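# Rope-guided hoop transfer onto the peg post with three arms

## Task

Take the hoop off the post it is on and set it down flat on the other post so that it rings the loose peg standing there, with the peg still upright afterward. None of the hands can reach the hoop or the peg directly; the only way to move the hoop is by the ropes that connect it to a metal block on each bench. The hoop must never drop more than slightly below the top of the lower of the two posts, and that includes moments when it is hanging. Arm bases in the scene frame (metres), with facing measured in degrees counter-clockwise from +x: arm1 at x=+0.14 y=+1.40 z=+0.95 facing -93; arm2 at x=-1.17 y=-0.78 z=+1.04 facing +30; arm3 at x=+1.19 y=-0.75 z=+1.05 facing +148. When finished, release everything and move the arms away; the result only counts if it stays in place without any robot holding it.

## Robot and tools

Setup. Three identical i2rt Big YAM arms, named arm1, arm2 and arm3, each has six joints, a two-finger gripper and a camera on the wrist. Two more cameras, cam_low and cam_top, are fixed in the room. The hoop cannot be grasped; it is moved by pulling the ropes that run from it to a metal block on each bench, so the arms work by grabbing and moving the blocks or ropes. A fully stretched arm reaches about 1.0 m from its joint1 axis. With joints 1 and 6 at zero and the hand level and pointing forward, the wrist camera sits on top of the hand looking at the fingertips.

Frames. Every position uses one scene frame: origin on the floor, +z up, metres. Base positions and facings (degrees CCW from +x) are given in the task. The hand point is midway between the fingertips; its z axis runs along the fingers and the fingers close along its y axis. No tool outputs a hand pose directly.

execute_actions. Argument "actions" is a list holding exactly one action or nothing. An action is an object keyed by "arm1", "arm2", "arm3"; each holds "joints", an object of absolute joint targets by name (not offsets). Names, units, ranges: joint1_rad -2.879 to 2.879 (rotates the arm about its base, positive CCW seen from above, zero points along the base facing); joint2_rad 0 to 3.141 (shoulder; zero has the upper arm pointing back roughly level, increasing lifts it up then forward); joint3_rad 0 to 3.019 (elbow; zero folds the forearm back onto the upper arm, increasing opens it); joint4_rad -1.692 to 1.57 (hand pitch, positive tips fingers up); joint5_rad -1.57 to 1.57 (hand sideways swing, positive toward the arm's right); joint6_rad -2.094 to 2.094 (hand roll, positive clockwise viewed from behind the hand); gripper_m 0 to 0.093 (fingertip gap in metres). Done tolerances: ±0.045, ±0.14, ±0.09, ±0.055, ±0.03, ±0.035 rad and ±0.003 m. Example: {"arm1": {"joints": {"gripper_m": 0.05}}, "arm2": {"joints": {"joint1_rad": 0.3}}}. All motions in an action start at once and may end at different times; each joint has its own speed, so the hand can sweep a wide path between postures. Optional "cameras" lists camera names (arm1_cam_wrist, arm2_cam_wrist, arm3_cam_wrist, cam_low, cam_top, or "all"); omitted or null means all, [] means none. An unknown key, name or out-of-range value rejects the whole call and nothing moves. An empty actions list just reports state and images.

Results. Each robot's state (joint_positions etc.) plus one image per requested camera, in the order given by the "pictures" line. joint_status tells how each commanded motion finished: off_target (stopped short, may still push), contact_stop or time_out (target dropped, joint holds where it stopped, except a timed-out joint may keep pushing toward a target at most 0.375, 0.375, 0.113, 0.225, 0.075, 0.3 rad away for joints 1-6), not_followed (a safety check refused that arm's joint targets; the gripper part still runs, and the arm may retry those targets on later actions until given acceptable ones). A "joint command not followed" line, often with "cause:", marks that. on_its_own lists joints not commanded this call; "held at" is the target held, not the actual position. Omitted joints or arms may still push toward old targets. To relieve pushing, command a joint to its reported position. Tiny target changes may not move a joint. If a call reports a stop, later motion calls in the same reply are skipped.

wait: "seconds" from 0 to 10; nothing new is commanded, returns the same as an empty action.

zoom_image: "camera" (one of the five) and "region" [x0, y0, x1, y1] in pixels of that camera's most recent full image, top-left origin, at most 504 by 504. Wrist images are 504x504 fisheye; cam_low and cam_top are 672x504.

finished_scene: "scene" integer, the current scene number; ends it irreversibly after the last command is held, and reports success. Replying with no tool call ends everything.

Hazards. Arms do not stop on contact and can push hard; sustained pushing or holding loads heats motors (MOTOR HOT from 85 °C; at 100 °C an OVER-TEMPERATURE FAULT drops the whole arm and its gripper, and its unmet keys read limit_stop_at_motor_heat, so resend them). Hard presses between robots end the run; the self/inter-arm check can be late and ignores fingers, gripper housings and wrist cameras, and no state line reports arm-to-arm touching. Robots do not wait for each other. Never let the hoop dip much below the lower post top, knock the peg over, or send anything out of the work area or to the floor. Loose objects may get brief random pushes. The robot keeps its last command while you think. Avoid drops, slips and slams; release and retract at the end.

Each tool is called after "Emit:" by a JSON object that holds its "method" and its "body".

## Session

Emit:
{"method": "execute_actions", "body": {"actions": []}}

Scene clock: 0.00 s.
Motor temperatures (°C, as the motors report them): arm1=[23 26 26 24 23 27] | arm2=[26 24 25 26 26 27] | arm3=[24 26 25 26 24 25]
arm1.joint_positions: joint1_rad=+0.236 joint2_rad=+0.632 joint3_rad=+1.656 joint4_rad=-1.360 joint5_rad=+0.287 joint6_rad=-0.618 gripper_m=+0.094
arm1.joint_status: not commanded
arm1.hand: x=+0.1277 y=+1.2155 z=+1.6088 quat_wxyz=(-0.210, -0.376, -0.719, +0.546) (m; scene frame)
arm2.joint_positions: joint1_rad=+0.155 joint2_rad=+0.558 joint3_rad=+1.449 joint4_rad=-1.358 joint5_rad=+0.093 joint6_rad=+0.703 gripper_m=+0.095
arm2.joint_status: not commanded
arm2.hand: x=-0.9988 y=-0.6763 z=+1.6151 quat_wxyz=(-0.426, -0.038, -0.851, -0.304) (m; scene frame)
arm3.joint_positions: joint1_rad=+0.799 joint2_rad=+0.333 joint3_rad=+1.372 joint4_rad=-1.393 joint5_rad=-0.199 joint6_rad=+0.085 gripper_m=+0.095
arm3.joint_status: not commanded
arm3.hand: x=+1.0925 y=-0.8015 z=+1.6099 quat_wxyz=(+0.174, +0.808, +0.116, -0.551) (m; scene frame)
pictures: arm1_cam_wrist, arm2_cam_wrist, arm3_cam_wrist, cam_low, cam_top
Images, in order (width x height): arm1_cam_wrist 504x504, arm2_cam_wrist 504x504, arm3_cam_wrist 504x504, cam_low 672x504, cam_top 672x504.

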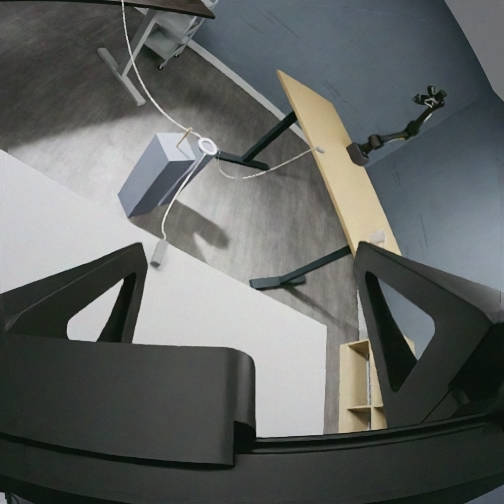

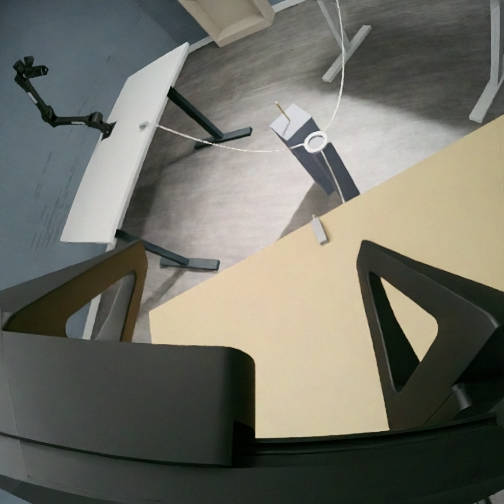

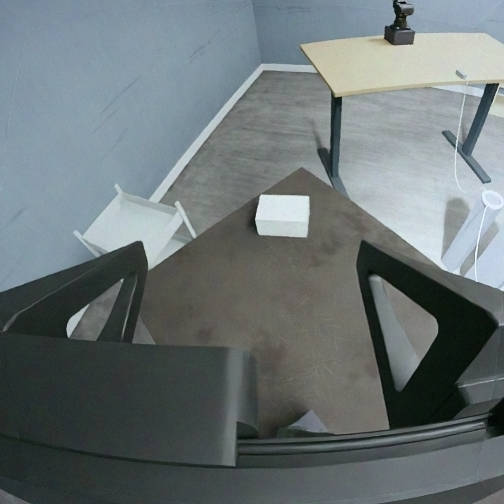

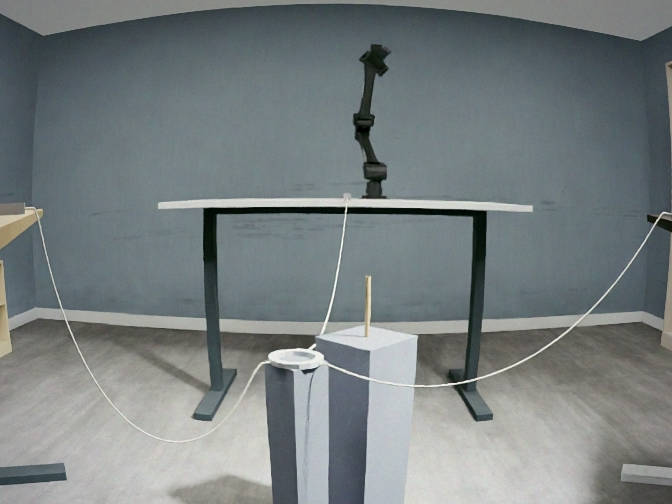

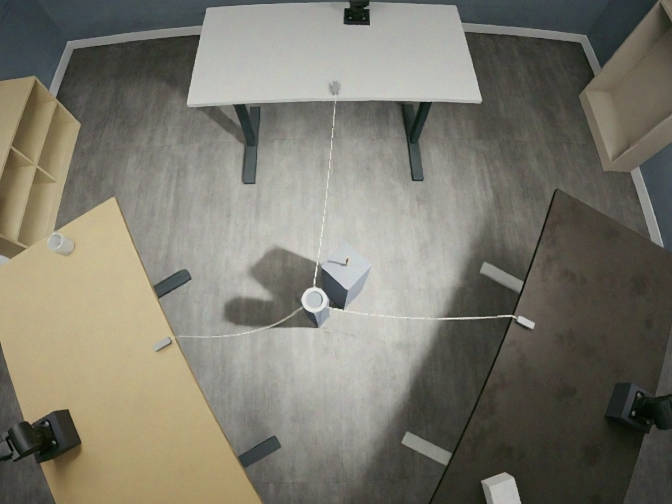

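Emit:
{"method": "execute_actions", "body": {"actions": [{"arm1":{"joints":{"joint1_rad":-0.194,"joint2_rad":1.96,"joint3_rad":1.60,"joint4_rad":-1.17,"joint5_rad":0,"joint6_rad":-0.2}},"arm2":{"joints":{"joint1_rad":0.187,"joint2_rad":2.09,"joint3_rad":1.53,"joint4_rad":-0.99,"joint5_rad":0,"joint6_rad":0.17}},"arm3":{"joints":{"joint1_rad":-0.169,"joint2_rad":2.06,"joint3_rad":1.57,"joint4_rad":-1.02,"joint5_rad":0,"joint6_rad":-0.18}}}], "cameras": ["arm1_cam_wrist","arm2_cam_wrist","arm3_cam_wrist"]}}

Scene clock: 2.87 s.
Motor temperatures (°C, as the motors report them): arm1=[23 26 27 24 23 27] | arm2=[26 24 25 26 26 27] | arm3=[24 26 26 26 24 25]
arm1.joint_positions: joint1_rad=-0.197 joint2_rad=+1.970 joint3_rad=+1.586 joint4_rad=-1.172 joint5_rad=+0.005 joint6_rad=-0.210 gripper_m=+0.094
arm1.joint_status: all done
arm1.hand: x=-0.0037 y=+0.8300 z=+1.0173 quat_wxyz=(-0.001, -0.718, -0.696, +0.009) (m; scene frame)
arm2.joint_positions: joint1_rad=+0.180 joint2_rad=+2.075 joint3_rad=+1.522 joint4_rad=-0.998 joint5_rad=+0.002 joint6_rad=+0.181 gripper_m=+0.095
arm2.joint_status: all done
arm2.hand: x=-0.7117 y=-0.4014 z=+1.0211 quat_wxyz=(-0.006, +0.257, -0.966, -0.006) (m; scene frame)
arm3.joint_positions: joint1_rad=-0.175 joint2_rad=+2.067 joint3_rad=+1.554 joint4_rad=-1.024 joint5_rad=+0.001 joint6_rad=-0.169 gripper_m=+0.095
arm3.joint_status: all done
arm3.hand: x=+0.7414 y=-0.3425 z=+1.0416 quat_wxyz=(-0.003, +0.960, -0.281, -0.016) (m; scene frame)
pictures: arm1_cam_wrist, arm2_cam_wrist, arm3_cam_wrist
Images, in order (width x height): arm1_cam_wrist 504x504, arm2_cam_wrist 504x504, arm3_cam_wrist 504x504.

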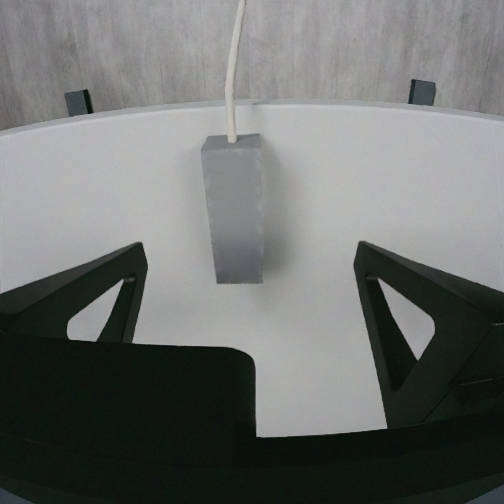

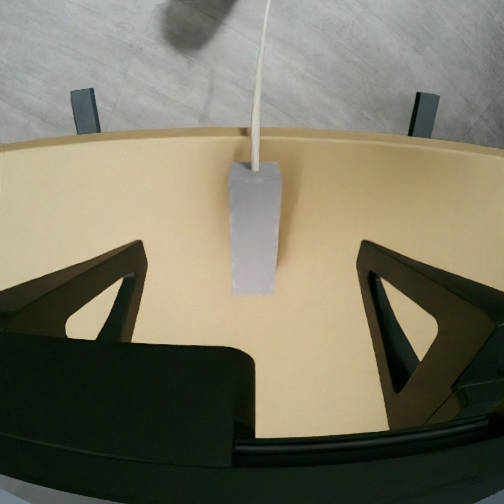

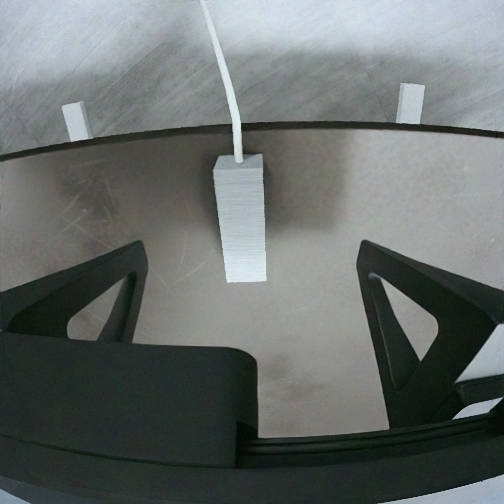

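Emit:
{"method": "execute_actions", "body": {"actions": [{"arm1":{"joints":{"joint1_rad":-0.178,"joint2_rad":2.01,"joint3_rad":1.525,"joint4_rad":-1.06,"joint6_rad":-0.24}},"arm2":{"joints":{"joint2_rad":2.115,"joint3_rad":1.40,"joint4_rad":-0.85}},"arm3":{"joints":{"joint1_rad":-0.16,"joint2_rad":2.10,"joint3_rad":1.455,"joint4_rad":-0.89,"joint6_rad":-0.2}}}], "cameras": ["arm1_cam_wrist","arm2_cam_wrist","arm3_cam_wrist"]}}

Scene clock: 4.30 s.
Motor temperatures (°C, as the motors report them): arm1=[23 26 27 24 23 27] | arm2=[26 24 25 26 26 27] | arm3=[24 26 26 26 24 25]
arm1.joint_positions: joint1_rad=-0.181 joint2_rad=+2.009 joint3_rad=+1.524 joint4_rad=-1.071 joint5_rad=+0.004 joint6_rad=-0.229 gripper_m=+0.094
arm1.joint_status: all done
arm1.hand: x=+0.0059 y=+0.8319 z=+0.9734 quat_wxyz=(-0.001, -0.706, -0.708, +0.009) (m; scene frame)
arm2.joint_positions: joint1_rad=+0.180 joint2_rad=+2.095 joint3_rad=+1.403 joint4_rad=-0.865 joint5_rad=+0.002 joint6_rad=+0.181 gripper_m=+0.095
arm2.joint_status: all done
arm2.hand: x=-0.7325 y=-0.4184 z=+0.9733 quat_wxyz=(-0.003, +0.257, -0.966, -0.005) (m; scene frame)
arm3.joint_positions: joint1_rad=-0.169 joint2_rad=+2.103 joint3_rad=+1.447 joint4_rad=-0.903 joint5_rad=+0.001 joint6_rad=-0.190 gripper_m=+0.095
arm3.joint_status: all done
arm3.hand: x=+0.7571 y=-0.3620 z=+0.9875 quat_wxyz=(+0.002, +0.963, -0.268, -0.006) (m; scene frame)
pictures: arm1_cam_wrist, arm2_cam_wrist, arm3_cam_wrist
Images, in order (width x height): arm1_cam_wrist 504x504, arm2_cam_wrist 504x504, arm3_cam_wrist 504x504.

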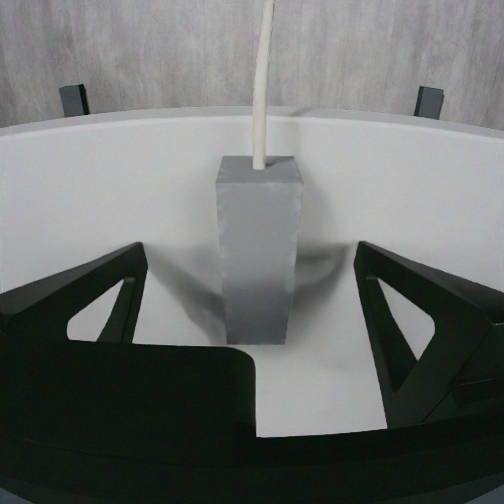

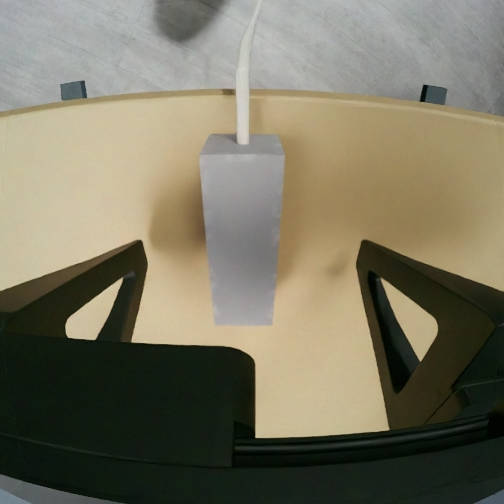

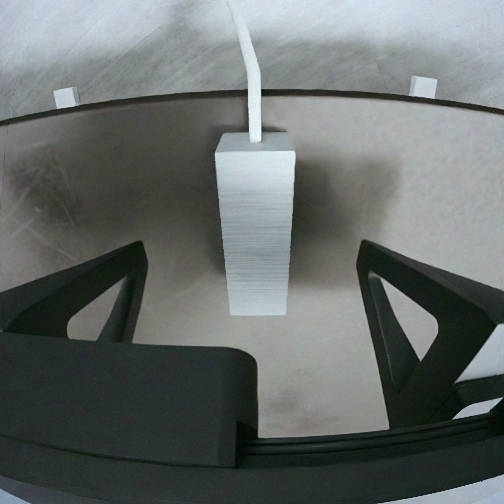

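Emit:
{"method": "execute_actions", "body": {"actions": [{"arm2":{"joints":{"joint2_rad":2.135,"joint4_rad":-0.80}},"arm3":{"joints":{"joint2_rad":2.113,"joint4_rad":-0.84}}}], "cameras": []}}

Emit:
{"method": "execute_actions", "body": {"actions": [{"arm1":{"joints":{"gripper_m":0}},"arm2":{"joints":{"gripper_m":0}},"arm3":{"joints":{"gripper_m":0}}}]}}

Emit:
{"method": "zoom_image", "body": {"camera": "cam_top", "region": [290,230,390,330]}}

Scene clock: 5.40 s.
Motor temperatures (°C, as the motors report them): arm1=[23 26 27 24 23 27] | arm2=[26 24 25 26 26 27] | arm3=[24 26 26 26 24 25]
arm1.joint_positions: joint1_rad=-0.181 joint2_rad=+2.009 joint3_rad=+1.524 joint4_rad=-1.071 joint5_rad=+0.004 joint6_rad=-0.230 gripper_m=+0.094
arm1.joint_status: not commanded
arm1.hand: x=+0.0059 y=+0.8319 z=+0.9734 quat_wxyz=(-0.001, -0.706, -0.708, +0.009) (m; scene frame)
arm2.joint_positions: joint1_rad=+0.180 joint2_rad=+2.101 joint3_rad=+1.403 joint4_rad=-0.816 joint5_rad=+0.002 joint6_rad=+0.181 gripper_m=+0.095
arm2.joint_status: all done
arm2.hand: x=-0.7242 y=-0.4114 z=+0.9701 quat_wxyz=(-0.022, +0.257, -0.966, -0.014) (m; scene frame)
arm3.joint_positions: joint1_rad=-0.169 joint2_rad=+2.103 joint3_rad=+1.447 joint4_rad=-0.854 joint5_rad=+0.001 joint6_rad=-0.190 gripper_m=+0.095
arm3.joint_status: all done
arm3.hand: x=+0.7482 y=-0.3539 z=+0.9879 quat_wxyz=(-0.009, +0.963, -0.268, -0.028) (m; scene frame)
pictures: none
No camera images: the call's "cameras" was empty. Leave "cameras" out to get every camera's image.

Scene clock: 6.13 s.
Motor temperatures (°C, as the motors report them): arm1=[23 26 27 24 23 27] | arm2=[26 24 25 26 26 27] | arm3=[24 26 26 26 24 25]
arm1.joint_positions: joint1_rad=-0.181 joint2_rad=+2.009 joint3_rad=+1.524 joint4_rad=-1.069 joint5_rad=+0.003 joint6_rad=-0.231 gripper_m=+0.025
arm1.joint_status: gripper_m off_target (ended at +0.025, target +0.000)
arm1.hand: x=+0.0060 y=+0.8316 z=+0.9734 quat_wxyz=(-0.001, -0.706, -0.708, +0.009) (m; scene frame)
arm2.joint_positions: joint1_rad=+0.180 joint2_rad=+2.101 joint3_rad=+1.403 joint4_rad=-0.816 joint5_rad=+0.002 joint6_rad=+0.180 gripper_m=+0.025
arm2.joint_status: gripper_m off_target (ended at +0.025, target +0.000)
arm2.hand: x=-0.7242 y=-0.4113 z=+0.9701 quat_wxyz=(-0.023, +0.257, -0.966, -0.014) (m; scene frame)
arm3.joint_positions: joint1_rad=-0.169 joint2_rad=+2.103 joint3_rad=+1.447 joint4_rad=-0.853 joint5_rad=+0.000 joint6_rad=-0.190 gripper_m=+0.024
arm3.joint_status: gripper_m off_target (ended at +0.024, target +0.000)
arm3.hand: x=+0.7479 y=-0.3538 z=+0.9879 quat_wxyz=(-0.009, +0.963, -0.268, -0.029) (m; scene frame)
pictures: arm1_cam_wrist, arm2_cam_wrist, arm3_cam_wrist, cam_low, cam_top
Images, in order (width x height): arm1_cam_wrist 504x504, arm2_cam_wrist 504x504, arm3_cam_wrist 504x504, cam_low 672x504, cam_top 672x504.

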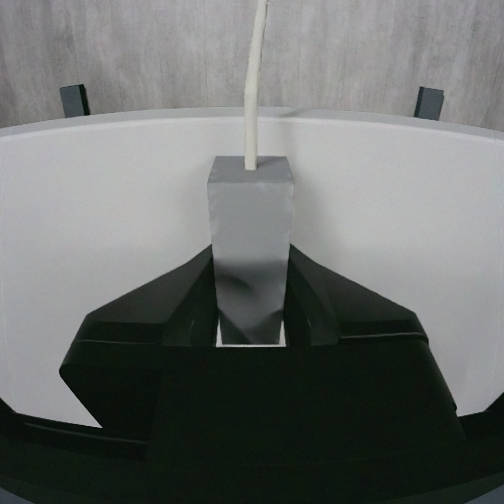

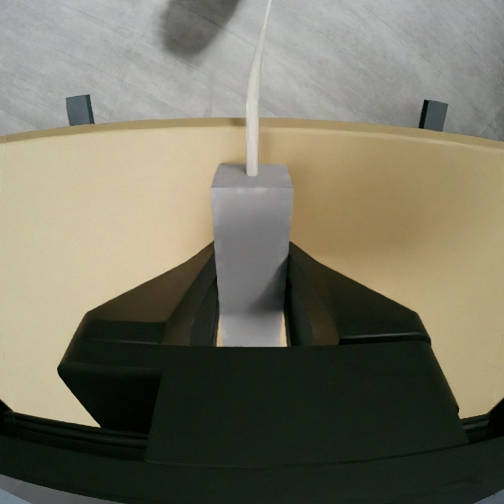

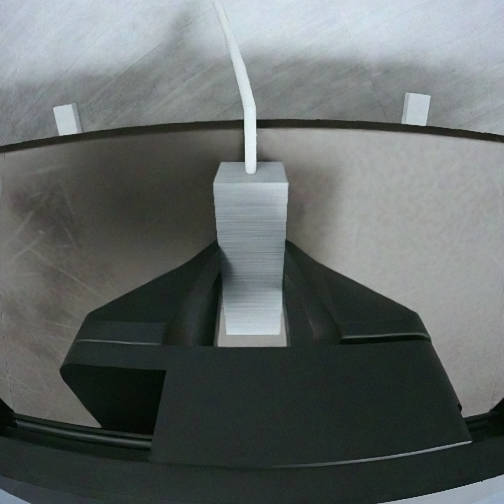

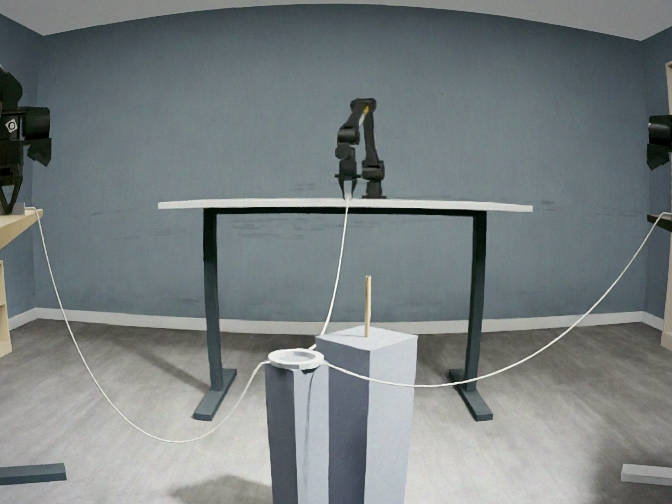

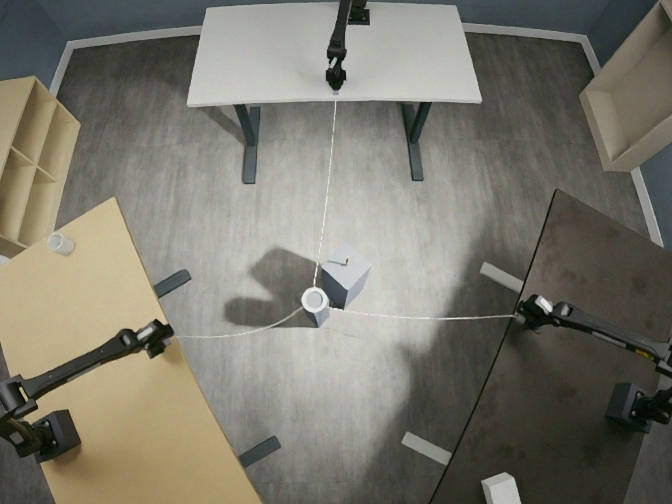

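Region (290, 230, 390, 330) of cam_top's 672x504 image, scaled by 5.040, with more detail than that image has.

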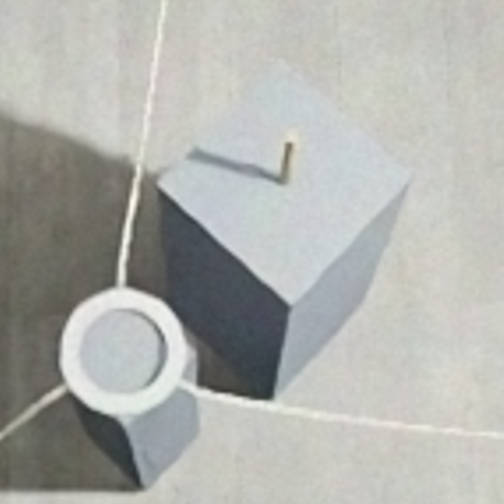

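Emit:
{"method": "execute_actions", "body": {"actions": [{"arm1":{"joints":{"joint1_rad":-0.14,"joint2_rad":1.775,"joint3_rad":1.77,"joint4_rad":-0.93,"joint6_rad":0}},"arm2":{"joints":{"joint1_rad":0.04,"joint2_rad":1.13,"joint3_rad":1.195,"joint4_rad":-1.07,"joint6_rad":0}},"arm3":{"joints":{"joint1_rad":0.15,"joint2_rad":1.64,"joint3_rad":1.47,"joint4_rad":-0.79,"joint6_rad":0}}}], "cameras": ["cam_low","cam_top"]}}

Scene clock: 9.33 s.
Motor temperatures (°C, as the motors report them): arm1=[23 27 28 24 23 27] | arm2=[26 25 26 26 26 27] | arm3=[24 26 26 26 24 25]
arm1.joint_positions: joint1_rad=-0.136 joint2_rad=+1.796 joint3_rad=+1.754 joint4_rad=-0.936 joint5_rad=+0.003 joint6_rad=-0.010 gripper_m=+0.025
arm1.joint_status: all done
arm1.hand: x=+0.0138 y=+0.7220 z=+1.2172 quat_wxyz=(-0.183, -0.732, -0.616, +0.228) (m; scene frame)
arm2.joint_positions: joint1_rad=+0.038 joint2_rad=+1.138 joint3_rad=+1.174 joint4_rad=-1.061 joint5_rad=+0.001 joint6_rad=+0.011 gripper_m=+0.025
arm2.joint_status: all done
arm2.hand: x=-0.7956 y=-0.5554 z=+1.3447 quat_wxyz=(-0.255, +0.260, -0.928, -0.078) (m; scene frame)
arm3.joint_positions: joint1_rad=+0.142 joint2_rad=+1.654 joint3_rad=+1.447 joint4_rad=-0.802 joint5_rad=+0.001 joint6_rad=-0.010 gripper_m=+0.024
arm3.joint_status: all done
arm3.hand: x=+0.6168 y=-0.4902 z=+1.2613 quat_wxyz=(-0.055, +0.940, -0.198, -0.272) (m; scene frame)
pictures: cam_low, cam_top
Images, in order (width x height): cam_low 672x504, cam_top 672x504.

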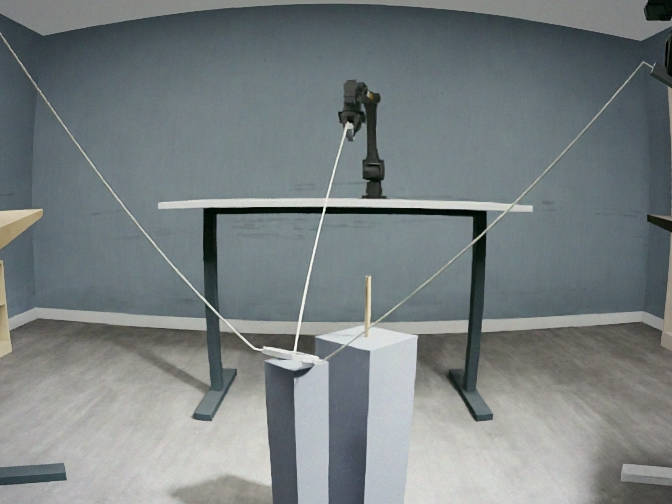

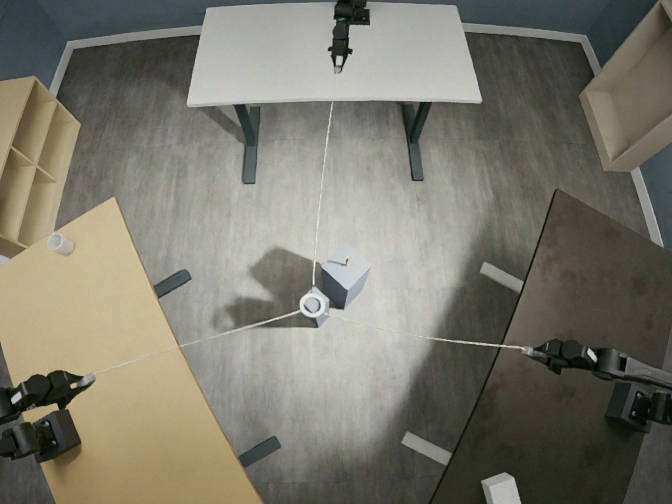

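Emit:
{"method": "execute_actions", "body": {"actions": [{"arm1":{"joints":{"joint2_rad":1.755,"joint3_rad":1.99,"joint4_rad":-1.195}},"arm2":{"joints":{"joint2_rad":0.96,"joint3_rad":1.21,"joint4_rad":-1.255}},"arm3":{"joints":{"joint2_rad":1.52,"joint3_rad":1.515,"joint4_rad":-0.97}}}], "cameras": ["cam_low","cam_top"]}}

Scene clock: 11.33 s.
Motor temperatures (°C, as the motors report them): arm1=[23 27 28 24 23 27] | arm2=[26 24 26 26 26 27] | arm3=[24 26 27 26 24 25]
arm1.joint_positions: joint1_rad=-0.136 joint2_rad=+1.762 joint3_rad=+1.939 joint4_rad=-1.190 joint5_rad=+0.003 joint6_rad=-0.010 gripper_m=+0.025
arm1.joint_status: all done
arm1.hand: x=+0.0187 y=+0.7466 z=+1.3004 quat_wxyz=(-0.172, -0.736, -0.619, +0.215) (m; scene frame)
arm2.joint_positions: joint1_rad=+0.038 joint2_rad=+0.954 joint3_rad=+1.174 joint4_rad=-1.244 joint5_rad=+0.001 joint6_rad=+0.011 gripper_m=+0.025
arm2.joint_status: all done
arm2.hand: x=-0.8591 y=-0.5955 z=+1.3908 quat_wxyz=(-0.256, +0.260, -0.928, -0.078) (m; scene frame)
arm3.joint_positions: joint1_rad=+0.142 joint2_rad=+1.536 joint3_rad=+1.460 joint4_rad=-0.963 joint5_rad=+0.001 joint6_rad=-0.010 gripper_m=+0.024
arm3.joint_status: all done
arm3.hand: x=+0.6569 y=-0.5076 z=+1.3159 quat_wxyz=(-0.052, +0.944, -0.199, -0.258) (m; scene frame)
pictures: cam_low, cam_top
Images, in order (width x height): cam_low 672x504, cam_top 672x504.

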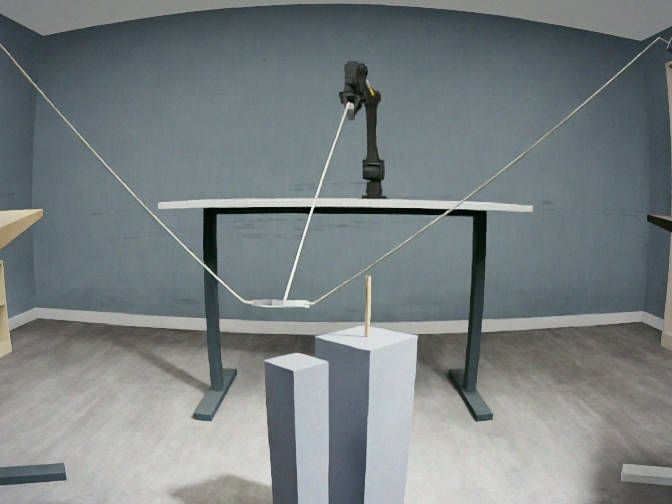

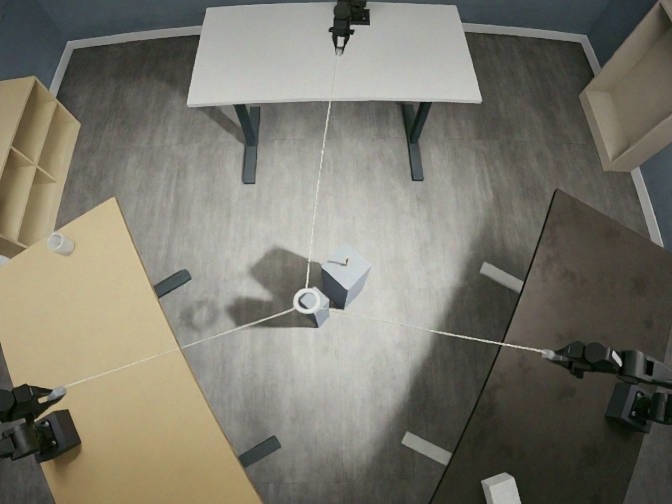

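Emit:
{"method": "execute_actions", "body": {"actions": [{"arm1":{"joints":{"joint2_rad":1.735,"joint3_rad":2.235,"joint4_rad":-1.445}},"arm2":{"joints":{"joint2_rad":0.84,"joint3_rad":1.28,"joint4_rad":-1.40}},"arm3":{"joints":{"joint2_rad":1.41,"joint3_rad":1.595,"joint4_rad":-1.135}}}], "cameras": ["cam_low","cam_top"]}}

Scene clock: 12.93 s.
Motor temperatures (°C, as the motors report them): arm1=[23 27 29 24 23 27] | arm2=[26 24 27 26 26 27] | arm3=[24 27 27 26 24 25]
arm1.joint_positions: joint1_rad=-0.136 joint2_rad=+1.741 joint3_rad=+2.187 joint4_rad=-1.440 joint5_rad=+0.003 joint6_rad=-0.010 gripper_m=+0.025
arm1.joint_status: all done
arm1.hand: x=+0.0256 y=+0.7813 z=+1.4037 quat_wxyz=(-0.178, -0.733, -0.617, +0.222) (m; scene frame)
arm2.joint_positions: joint1_rad=+0.038 joint2_rad=+0.841 joint3_rad=+1.220 joint4_rad=-1.388 joint5_rad=+0.001 joint6_rad=+0.011 gripper_m=+0.025
arm2.joint_status: all done
arm2.hand: x=-0.9036 y=-0.6236 z=+1.4304 quat_wxyz=(-0.263, +0.259, -0.926, -0.080) (m; scene frame)
arm3.joint_positions: joint1_rad=+0.142 joint2_rad=+1.418 joint3_rad=+1.544 joint4_rad=-1.127 joint5_rad=+0.001 joint6_rad=-0.010 gripper_m=+0.024
arm3.joint_status: all done
arm3.hand: x=+0.6932 y=-0.5230 z=+1.4018 quat_wxyz=(-0.056, +0.939, -0.198, -0.276) (m; scene frame)
pictures: cam_low, cam_top
Images, in order (width x height): cam_low 672x504, cam_top 672x504.

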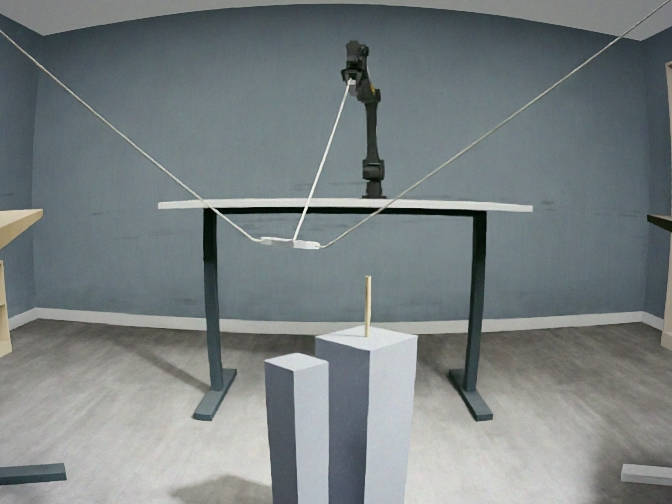

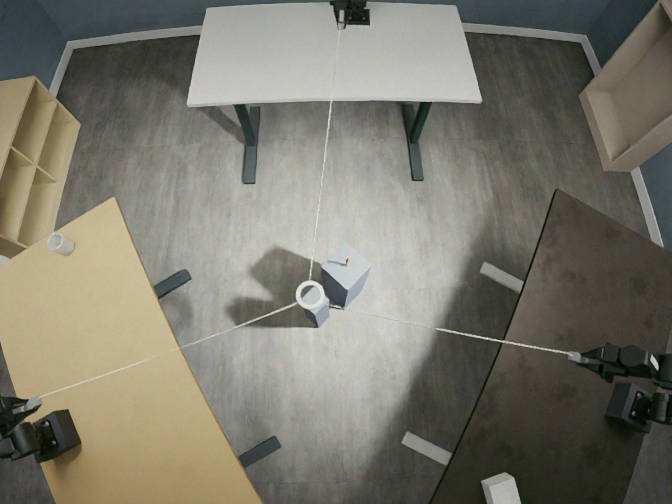

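Emit:
{"method": "execute_actions", "body": {"actions": [{"arm1":{"joints":{"joint1_rad":-0.086,"joint2_rad":1.55,"joint3_rad":2.08,"joint4_rad":-1.50}},"arm2":{"joints":{"joint1_rad":0.065,"joint2_rad":1.11,"joint3_rad":1.465,"joint4_rad":-1.255}},"arm3":{"joints":{"joint1_rad":0.065,"joint2_rad":1.345,"joint3_rad":1.525,"joint4_rad":-1.145}}}], "cameras": ["cam_low"]}}

Emit:
{"method": "execute_actions", "body": {"actions": [{"arm1":{"joints":{"joint1_rad":-0.036,"joint2_rad":1.378,"joint3_rad":1.96,"joint4_rad":-1.56}},"arm2":{"joints":{"joint1_rad":0.085,"joint2_rad":1.405,"joint3_rad":1.648,"joint4_rad":-1.138}},"arm3":{"joints":{"joint1_rad":-0.01,"joint2_rad":1.28,"joint3_rad":1.48,"joint4_rad":-1.16}}}], "cameras": []}}

Emit:
{"method": "wait", "body": {"seconds": 2.5}}

Scene clock: 15.10 s.
Motor temperatures (°C, as the motors report them): arm1=[23 27 29 24 23 27] | arm2=[26 24 27 26 26 27] | arm3=[24 27 27 26 24 25]
arm1.joint_positions: joint1_rad=-0.080 joint2_rad=+1.558 joint3_rad=+2.072 joint4_rad=-1.498 joint5_rad=+0.003 joint6_rad=-0.010 gripper_m=+0.025
arm1.joint_status: all done
arm1.hand: x=+0.0706 y=+0.8531 z=+1.4459 quat_wxyz=(-0.188, -0.715, -0.636, +0.221) (m; scene frame)
arm2.joint_positions: joint1_rad=+0.058 joint2_rad=+1.131 joint3_rad=+1.407 joint4_rad=-1.271 joint5_rad=+0.001 joint6_rad=+0.011 gripper_m=+0.025
arm2.joint_status: all done
arm2.hand: x=-0.8083 y=-0.5542 z=+1.4383 quat_wxyz=(-0.268, +0.268, -0.922, -0.084) (m; scene frame)
arm3.joint_positions: joint1_rad=+0.059 joint2_rad=+1.380 joint3_rad=+1.513 joint4_rad=-1.139 joint5_rad=+0.000 joint6_rad=-0.010 gripper_m=+0.024
arm3.joint_status: all done
arm3.hand: x=+0.7276 y=-0.4900 z=+1.4030 quat_wxyz=(-0.067, +0.931, -0.237, -0.270) (m; scene frame)
pictures: cam_low
Images, in order (width x height): cam_low 672x504.

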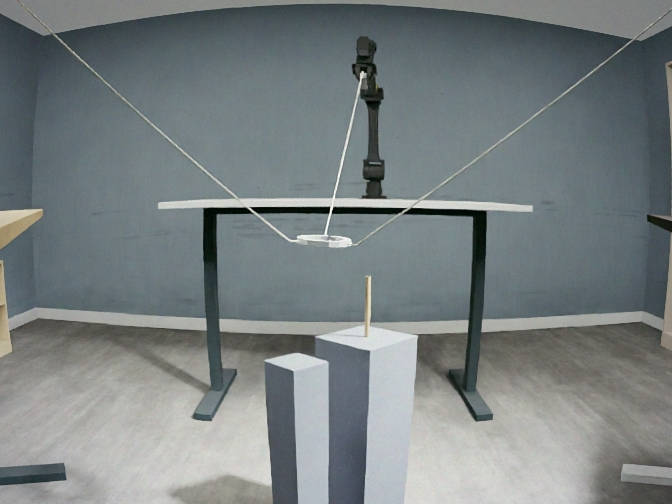

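Scene clock: 16.50 s.
Motor temperatures (°C, as the motors report them): arm1=[23 27 29 24 23 27] | arm2=[26 24 28 26 26 27] | arm3=[24 27 27 26 24 25]
arm1.joint_positions: joint1_rad=-0.033 joint2_rad=+1.386 joint3_rad=+1.946 joint4_rad=-1.557 joint5_rad=+0.003 joint6_rad=-0.009 gripper_m=+0.025
arm1.joint_status: all done
arm1.hand: x=+0.1024 y=+0.9275 z=+1.4641 quat_wxyz=(-0.189, -0.701, -0.654, +0.211) (m; scene frame)
arm2.joint_positions: joint1_rad=+0.079 joint2_rad=+1.431 joint3_rad=+1.597 joint4_rad=-1.154 joint5_rad=+0.001 joint6_rad=+0.011 gripper_m=+0.025
arm2.joint_status: all done
arm2.hand: x=-0.7101 y=-0.4761 z=+1.4111 quat_wxyz=(-0.271, +0.277, -0.918, -0.088) (m; scene frame)
arm3.joint_positions: joint1_rad=-0.014 joint2_rad=+1.304 joint3_rad=+1.463 joint4_rad=-1.155 joint5_rad=+0.000 joint6_rad=-0.010 gripper_m=+0.024
arm3.joint_status: all done
arm3.hand: x=+0.7713 y=-0.4727 z=+1.4127 quat_wxyz=(-0.078, +0.920, -0.271, -0.272) (m; scene frame)
pictures: none
No camera images: the call's "cameras" was empty. Leave "cameras" out to get every camera's image.

Scene clock: 19.00 s.
Motor temperatures (°C, as the motors report them): arm1=[23 27 29 24 23 27] | arm2=[26 25 28 26 26 27] | arm3=[24 27 28 26 24 25]
arm1.joint_positions: joint1_rad=-0.033 joint2_rad=+1.386 joint3_rad=+1.946 joint4_rad=-1.557 joint5_rad=+0.003 joint6_rad=-0.009 gripper_m=+0.025
arm1.joint_status: all done
arm1.hand: x=+0.1024 y=+0.9275 z=+1.4641 quat_wxyz=(-0.189, -0.701, -0.654, +0.211) (m; scene frame)
arm2.joint_positions: joint1_rad=+0.079 joint2_rad=+1.431 joint3_rad=+1.597 joint4_rad=-1.154 joint5_rad=+0.001 joint6_rad=+0.011 gripper_m=+0.025
arm2.joint_status: all done
arm2.hand: x=-0.7101 y=-0.4761 z=+1.4111 quat_wxyz=(-0.271, +0.277, -0.918, -0.088) (m; scene frame)
arm3.joint_positions: joint1_rad=-0.014 joint2_rad=+1.304 joint3_rad=+1.463 joint4_rad=-1.155 joint5_rad=+0.000 joint6_rad=-0.010 gripper_m=+0.024
arm3.joint_status: all done
arm3.hand: x=+0.7713 y=-0.4727 z=+1.4127 quat_wxyz=(-0.078, +0.920, -0.271, -0.272) (m; scene frame)
wait: 2.50 s; at rest by 0.27 s
pictures: arm1_cam_wrist, arm2_cam_wrist, arm3_cam_wrist, cam_low, cam_top
Images, in order (width x height): arm1_cam_wrist 504x504, arm2_cam_wrist 504x504, arm3_cam_wrist 504x504, cam_low 672x504, cam_top 672x504.

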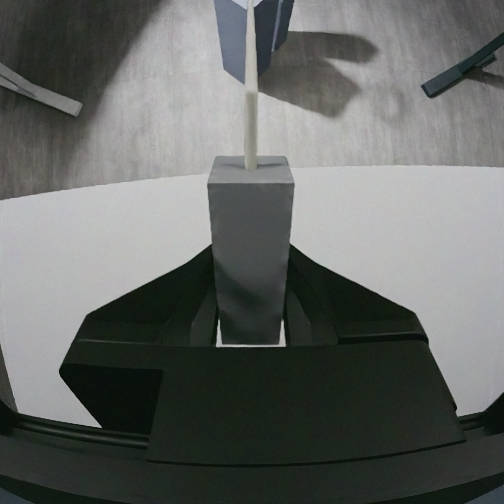

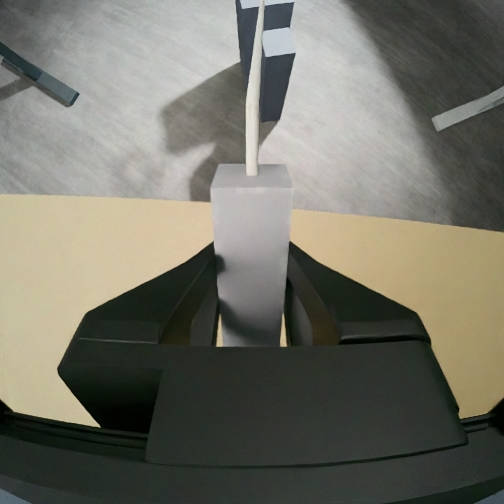

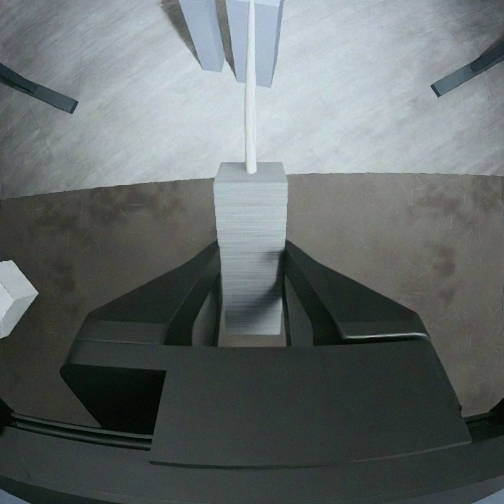

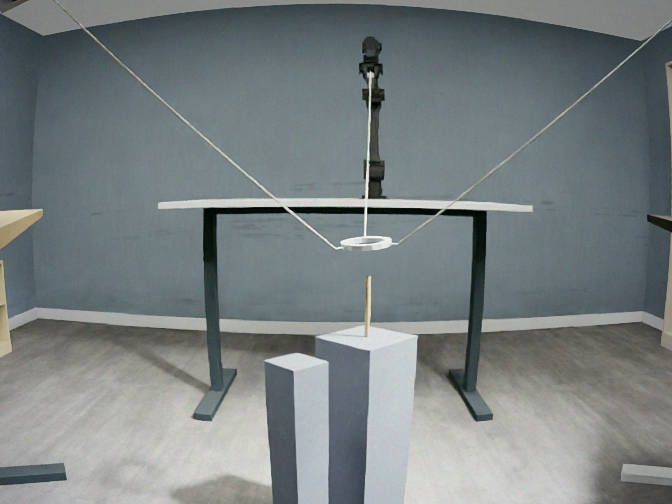

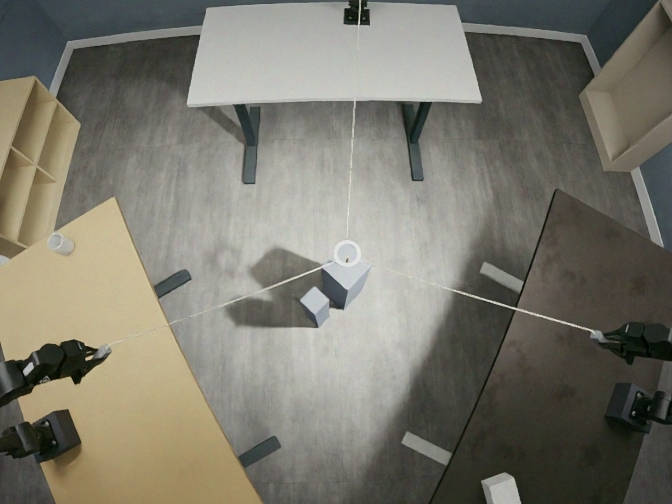

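Emit:
{"method": "execute_actions", "body": {"actions": [{"arm1":{"joints":{"joint2_rad":1.42}},"arm2":{"joints":{"joint2_rad":1.485}},"arm3":{"joints":{"joint2_rad":1.345}}}], "cameras": []}}

Emit:
{"method": "wait", "body": {"seconds": 2}}

Emit:
{"method": "zoom_image", "body": {"camera": "cam_top", "region": [290,230,390,330]}}

Scene clock: 20.30 s.
Motor temperatures (°C, as the motors report them): arm1=[23 27 29 24 23 27] | arm2=[26 25 28 26 26 27] | arm3=[24 27 28 26 24 25]
arm1.joint_positions: joint1_rad=-0.033 joint2_rad=+1.436 joint3_rad=+1.946 joint4_rad=-1.557 joint5_rad=+0.003 joint6_rad=-0.009 gripper_m=+0.025
arm1.joint_status: all done
arm1.hand: x=+0.1009 y=+0.9093 z=+1.4411 quat_wxyz=(-0.172, -0.706, -0.659, +0.194) (m; scene frame)
arm2.joint_positions: joint1_rad=+0.079 joint2_rad=+1.486 joint3_rad=+1.597 joint4_rad=-1.154 joint5_rad=+0.001 joint6_rad=+0.011 gripper_m=+0.025
arm2.joint_status: all done
arm2.hand: x=-0.7001 y=-0.4690 z=+1.3820 quat_wxyz=(-0.246, +0.279, -0.925, -0.081) (m; scene frame)
arm3.joint_positions: joint1_rad=-0.014 joint2_rad=+1.359 joint3_rad=+1.463 joint4_rad=-1.155 joint5_rad=+0.000 joint6_rad=-0.010 gripper_m=+0.024
arm3.joint_status: all done
arm3.hand: x=+0.7609 y=-0.4662 z=+1.3862 quat_wxyz=(-0.070, +0.927, -0.273, -0.247) (m; scene frame)
pictures: none
No camera images: the call's "cameras" was empty. Leave "cameras" out to get every camera's image.

Scene clock: 22.30 s.
Motor temperatures (°C, as the motors report them): arm1=[23 27 29 24 23 27] | arm2=[26 25 29 26 26 27] | arm3=[24 27 28 26 24 25]
arm1.joint_positions: joint1_rad=-0.033 joint2_rad=+1.436 joint3_rad=+1.946 joint4_rad=-1.557 joint5_rad=+0.003 joint6_rad=-0.009 gripper_m=+0.025
arm1.joint_status: all done
arm1.hand: x=+0.1009 y=+0.9093 z=+1.4411 quat_wxyz=(-0.172, -0.706, -0.659, +0.194) (m; scene frame)
arm2.joint_positions: joint1_rad=+0.079 joint2_rad=+1.486 joint3_rad=+1.597 joint4_rad=-1.154 joint5_rad=+0.001 joint6_rad=+0.011 gripper_m=+0.025
arm2.joint_status: all done
arm2.hand: x=-0.7001 y=-0.4690 z=+1.3820 quat_wxyz=(-0.246, +0.279, -0.925, -0.081) (m; scene frame)
arm3.joint_positions: joint1_rad=-0.014 joint2_rad=+1.359 joint3_rad=+1.463 joint4_rad=-1.155 joint5_rad=+0.000 joint6_rad=-0.010 gripper_m=+0.024
arm3.joint_status: all done
arm3.hand: x=+0.7609 y=-0.4662 z=+1.3862 quat_wxyz=(-0.070, +0.927, -0.273, -0.247) (m; scene frame)
wait: 2.00 s; at rest by 0.27 s
pictures: arm1_cam_wrist, arm2_cam_wrist, arm3_cam_wrist, cam_low, cam_top
Images, in order (width x height): arm1_cam_wrist 504x504, arm2_cam_wrist 504x504, arm3_cam_wrist 504x504, cam_low 672x504, cam_top 672x504.

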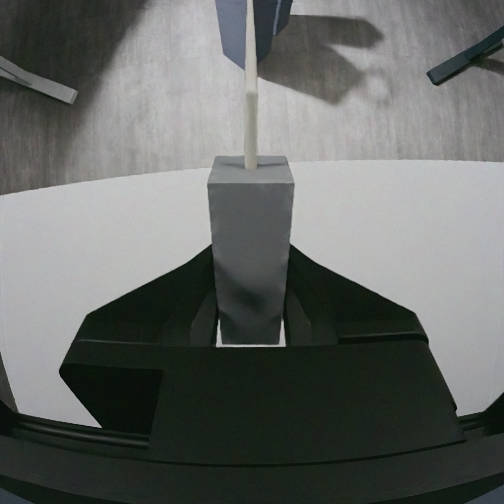

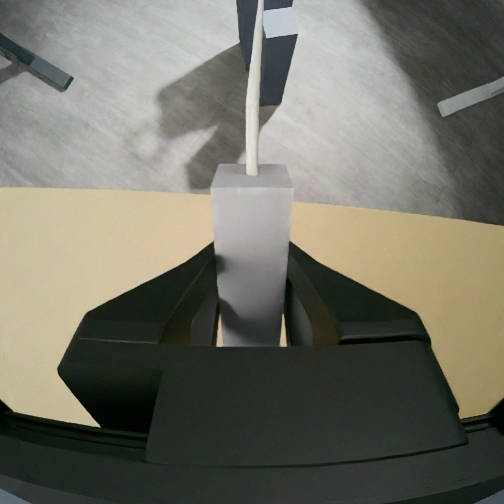

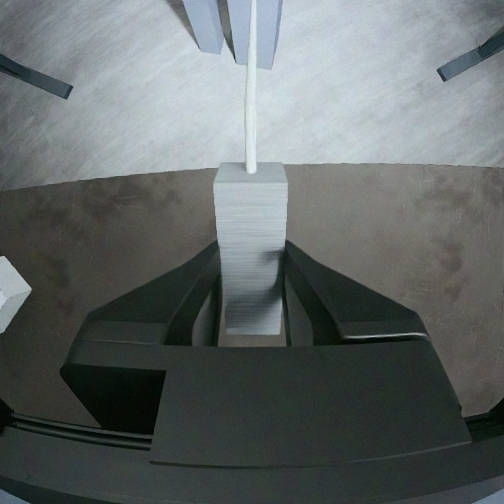

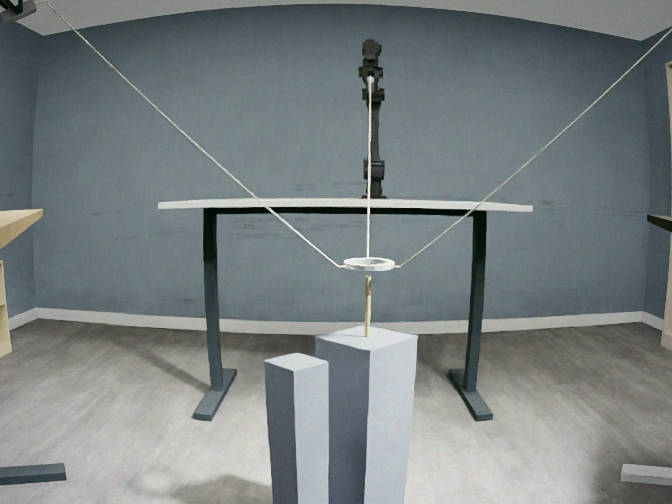

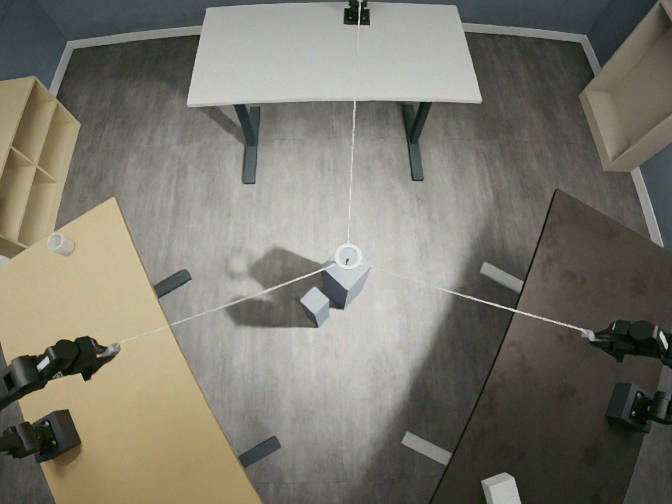

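Region (290, 230, 390, 330) of cam_top's 672x504 image, scaled by 5.040, with more detail than that image has.

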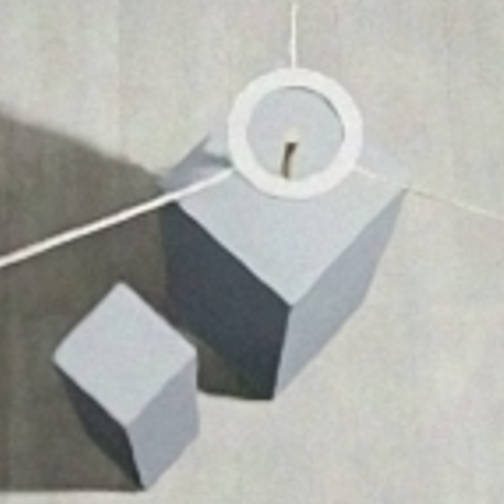

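Centred. Continue down.

Emit:
{"method": "execute_actions", "body": {"actions": [{"arm1":{"joints":{"joint2_rad":1.475}},"arm2":{"joints":{"joint2_rad":1.547}},"arm3":{"joints":{"joint2_rad":1.41}}}], "cameras": ["cam_low","cam_top"]}}

Emit:
{"method": "zoom_image", "body": {"camera": "cam_top", "region": [290,230,390,330]}}

Scene clock: 23.50 s.
Motor temperatures (°C, as the motors report them): arm1=[23 27 29 24 23 27] | arm2=[26 25 29 26 26 27] | arm3=[24 27 28 26 24 25]
arm1.joint_positions: joint1_rad=-0.033 joint2_rad=+1.494 joint3_rad=+1.946 joint4_rad=-1.557 joint5_rad=+0.003 joint6_rad=-0.009 gripper_m=+0.025
arm1.joint_status: all done
arm1.hand: x=+0.0992 y=+0.8895 z=+1.4133 quat_wxyz=(-0.154, -0.712, -0.663, +0.173) (m; scene frame)
arm2.joint_positions: joint1_rad=+0.079 joint2_rad=+1.548 joint3_rad=+1.597 joint4_rad=-1.154 joint5_rad=+0.001 joint6_rad=+0.011 gripper_m=+0.025
arm2.joint_status: all done
arm2.hand: x=-0.6902 y=-0.4620 z=+1.3478 quat_wxyz=(-0.217, +0.282, -0.932, -0.071) (m; scene frame)
arm3.joint_positions: joint1_rad=-0.014 joint2_rad=+1.427 joint3_rad=+1.463 joint4_rad=-1.155 joint5_rad=+0.000 joint6_rad=-0.010 gripper_m=+0.024
arm3.joint_status: all done
arm3.hand: x=+0.7497 y=-0.4593 z=+1.3525 quat_wxyz=(-0.061, +0.935, -0.275, -0.215) (m; scene frame)
pictures: cam_low, cam_top
Images, in order (width x height): cam_low 672x504, cam_top 672x504.

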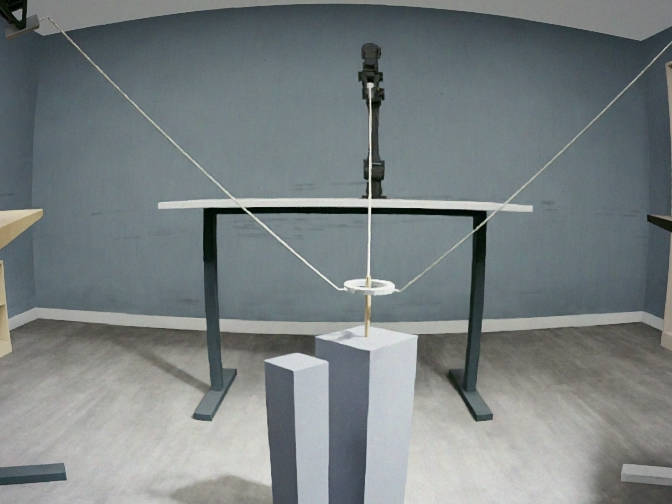

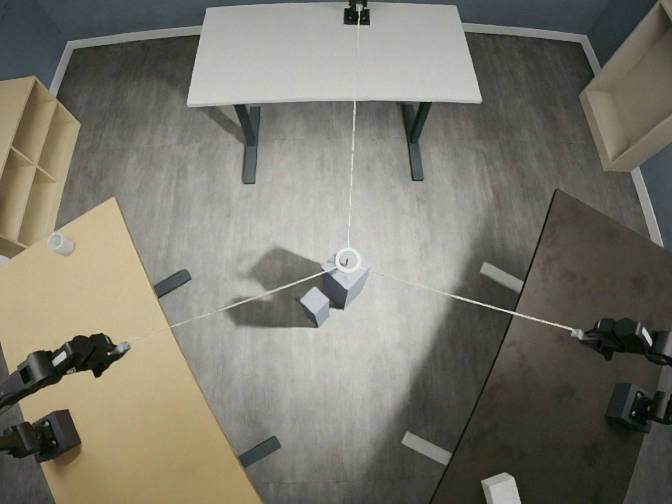

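Region (290, 230, 390, 330) of cam_top's 672x504 image, scaled by 5.040, with more detail than that image has.

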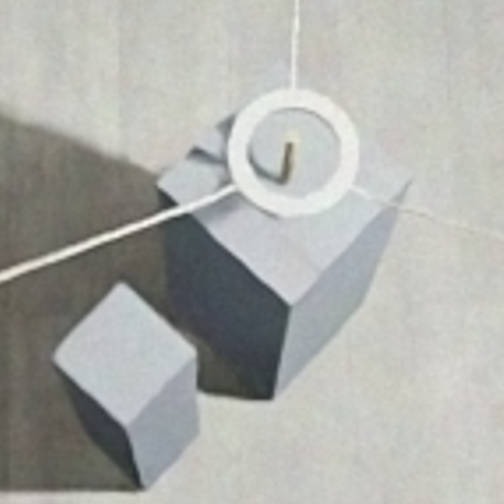

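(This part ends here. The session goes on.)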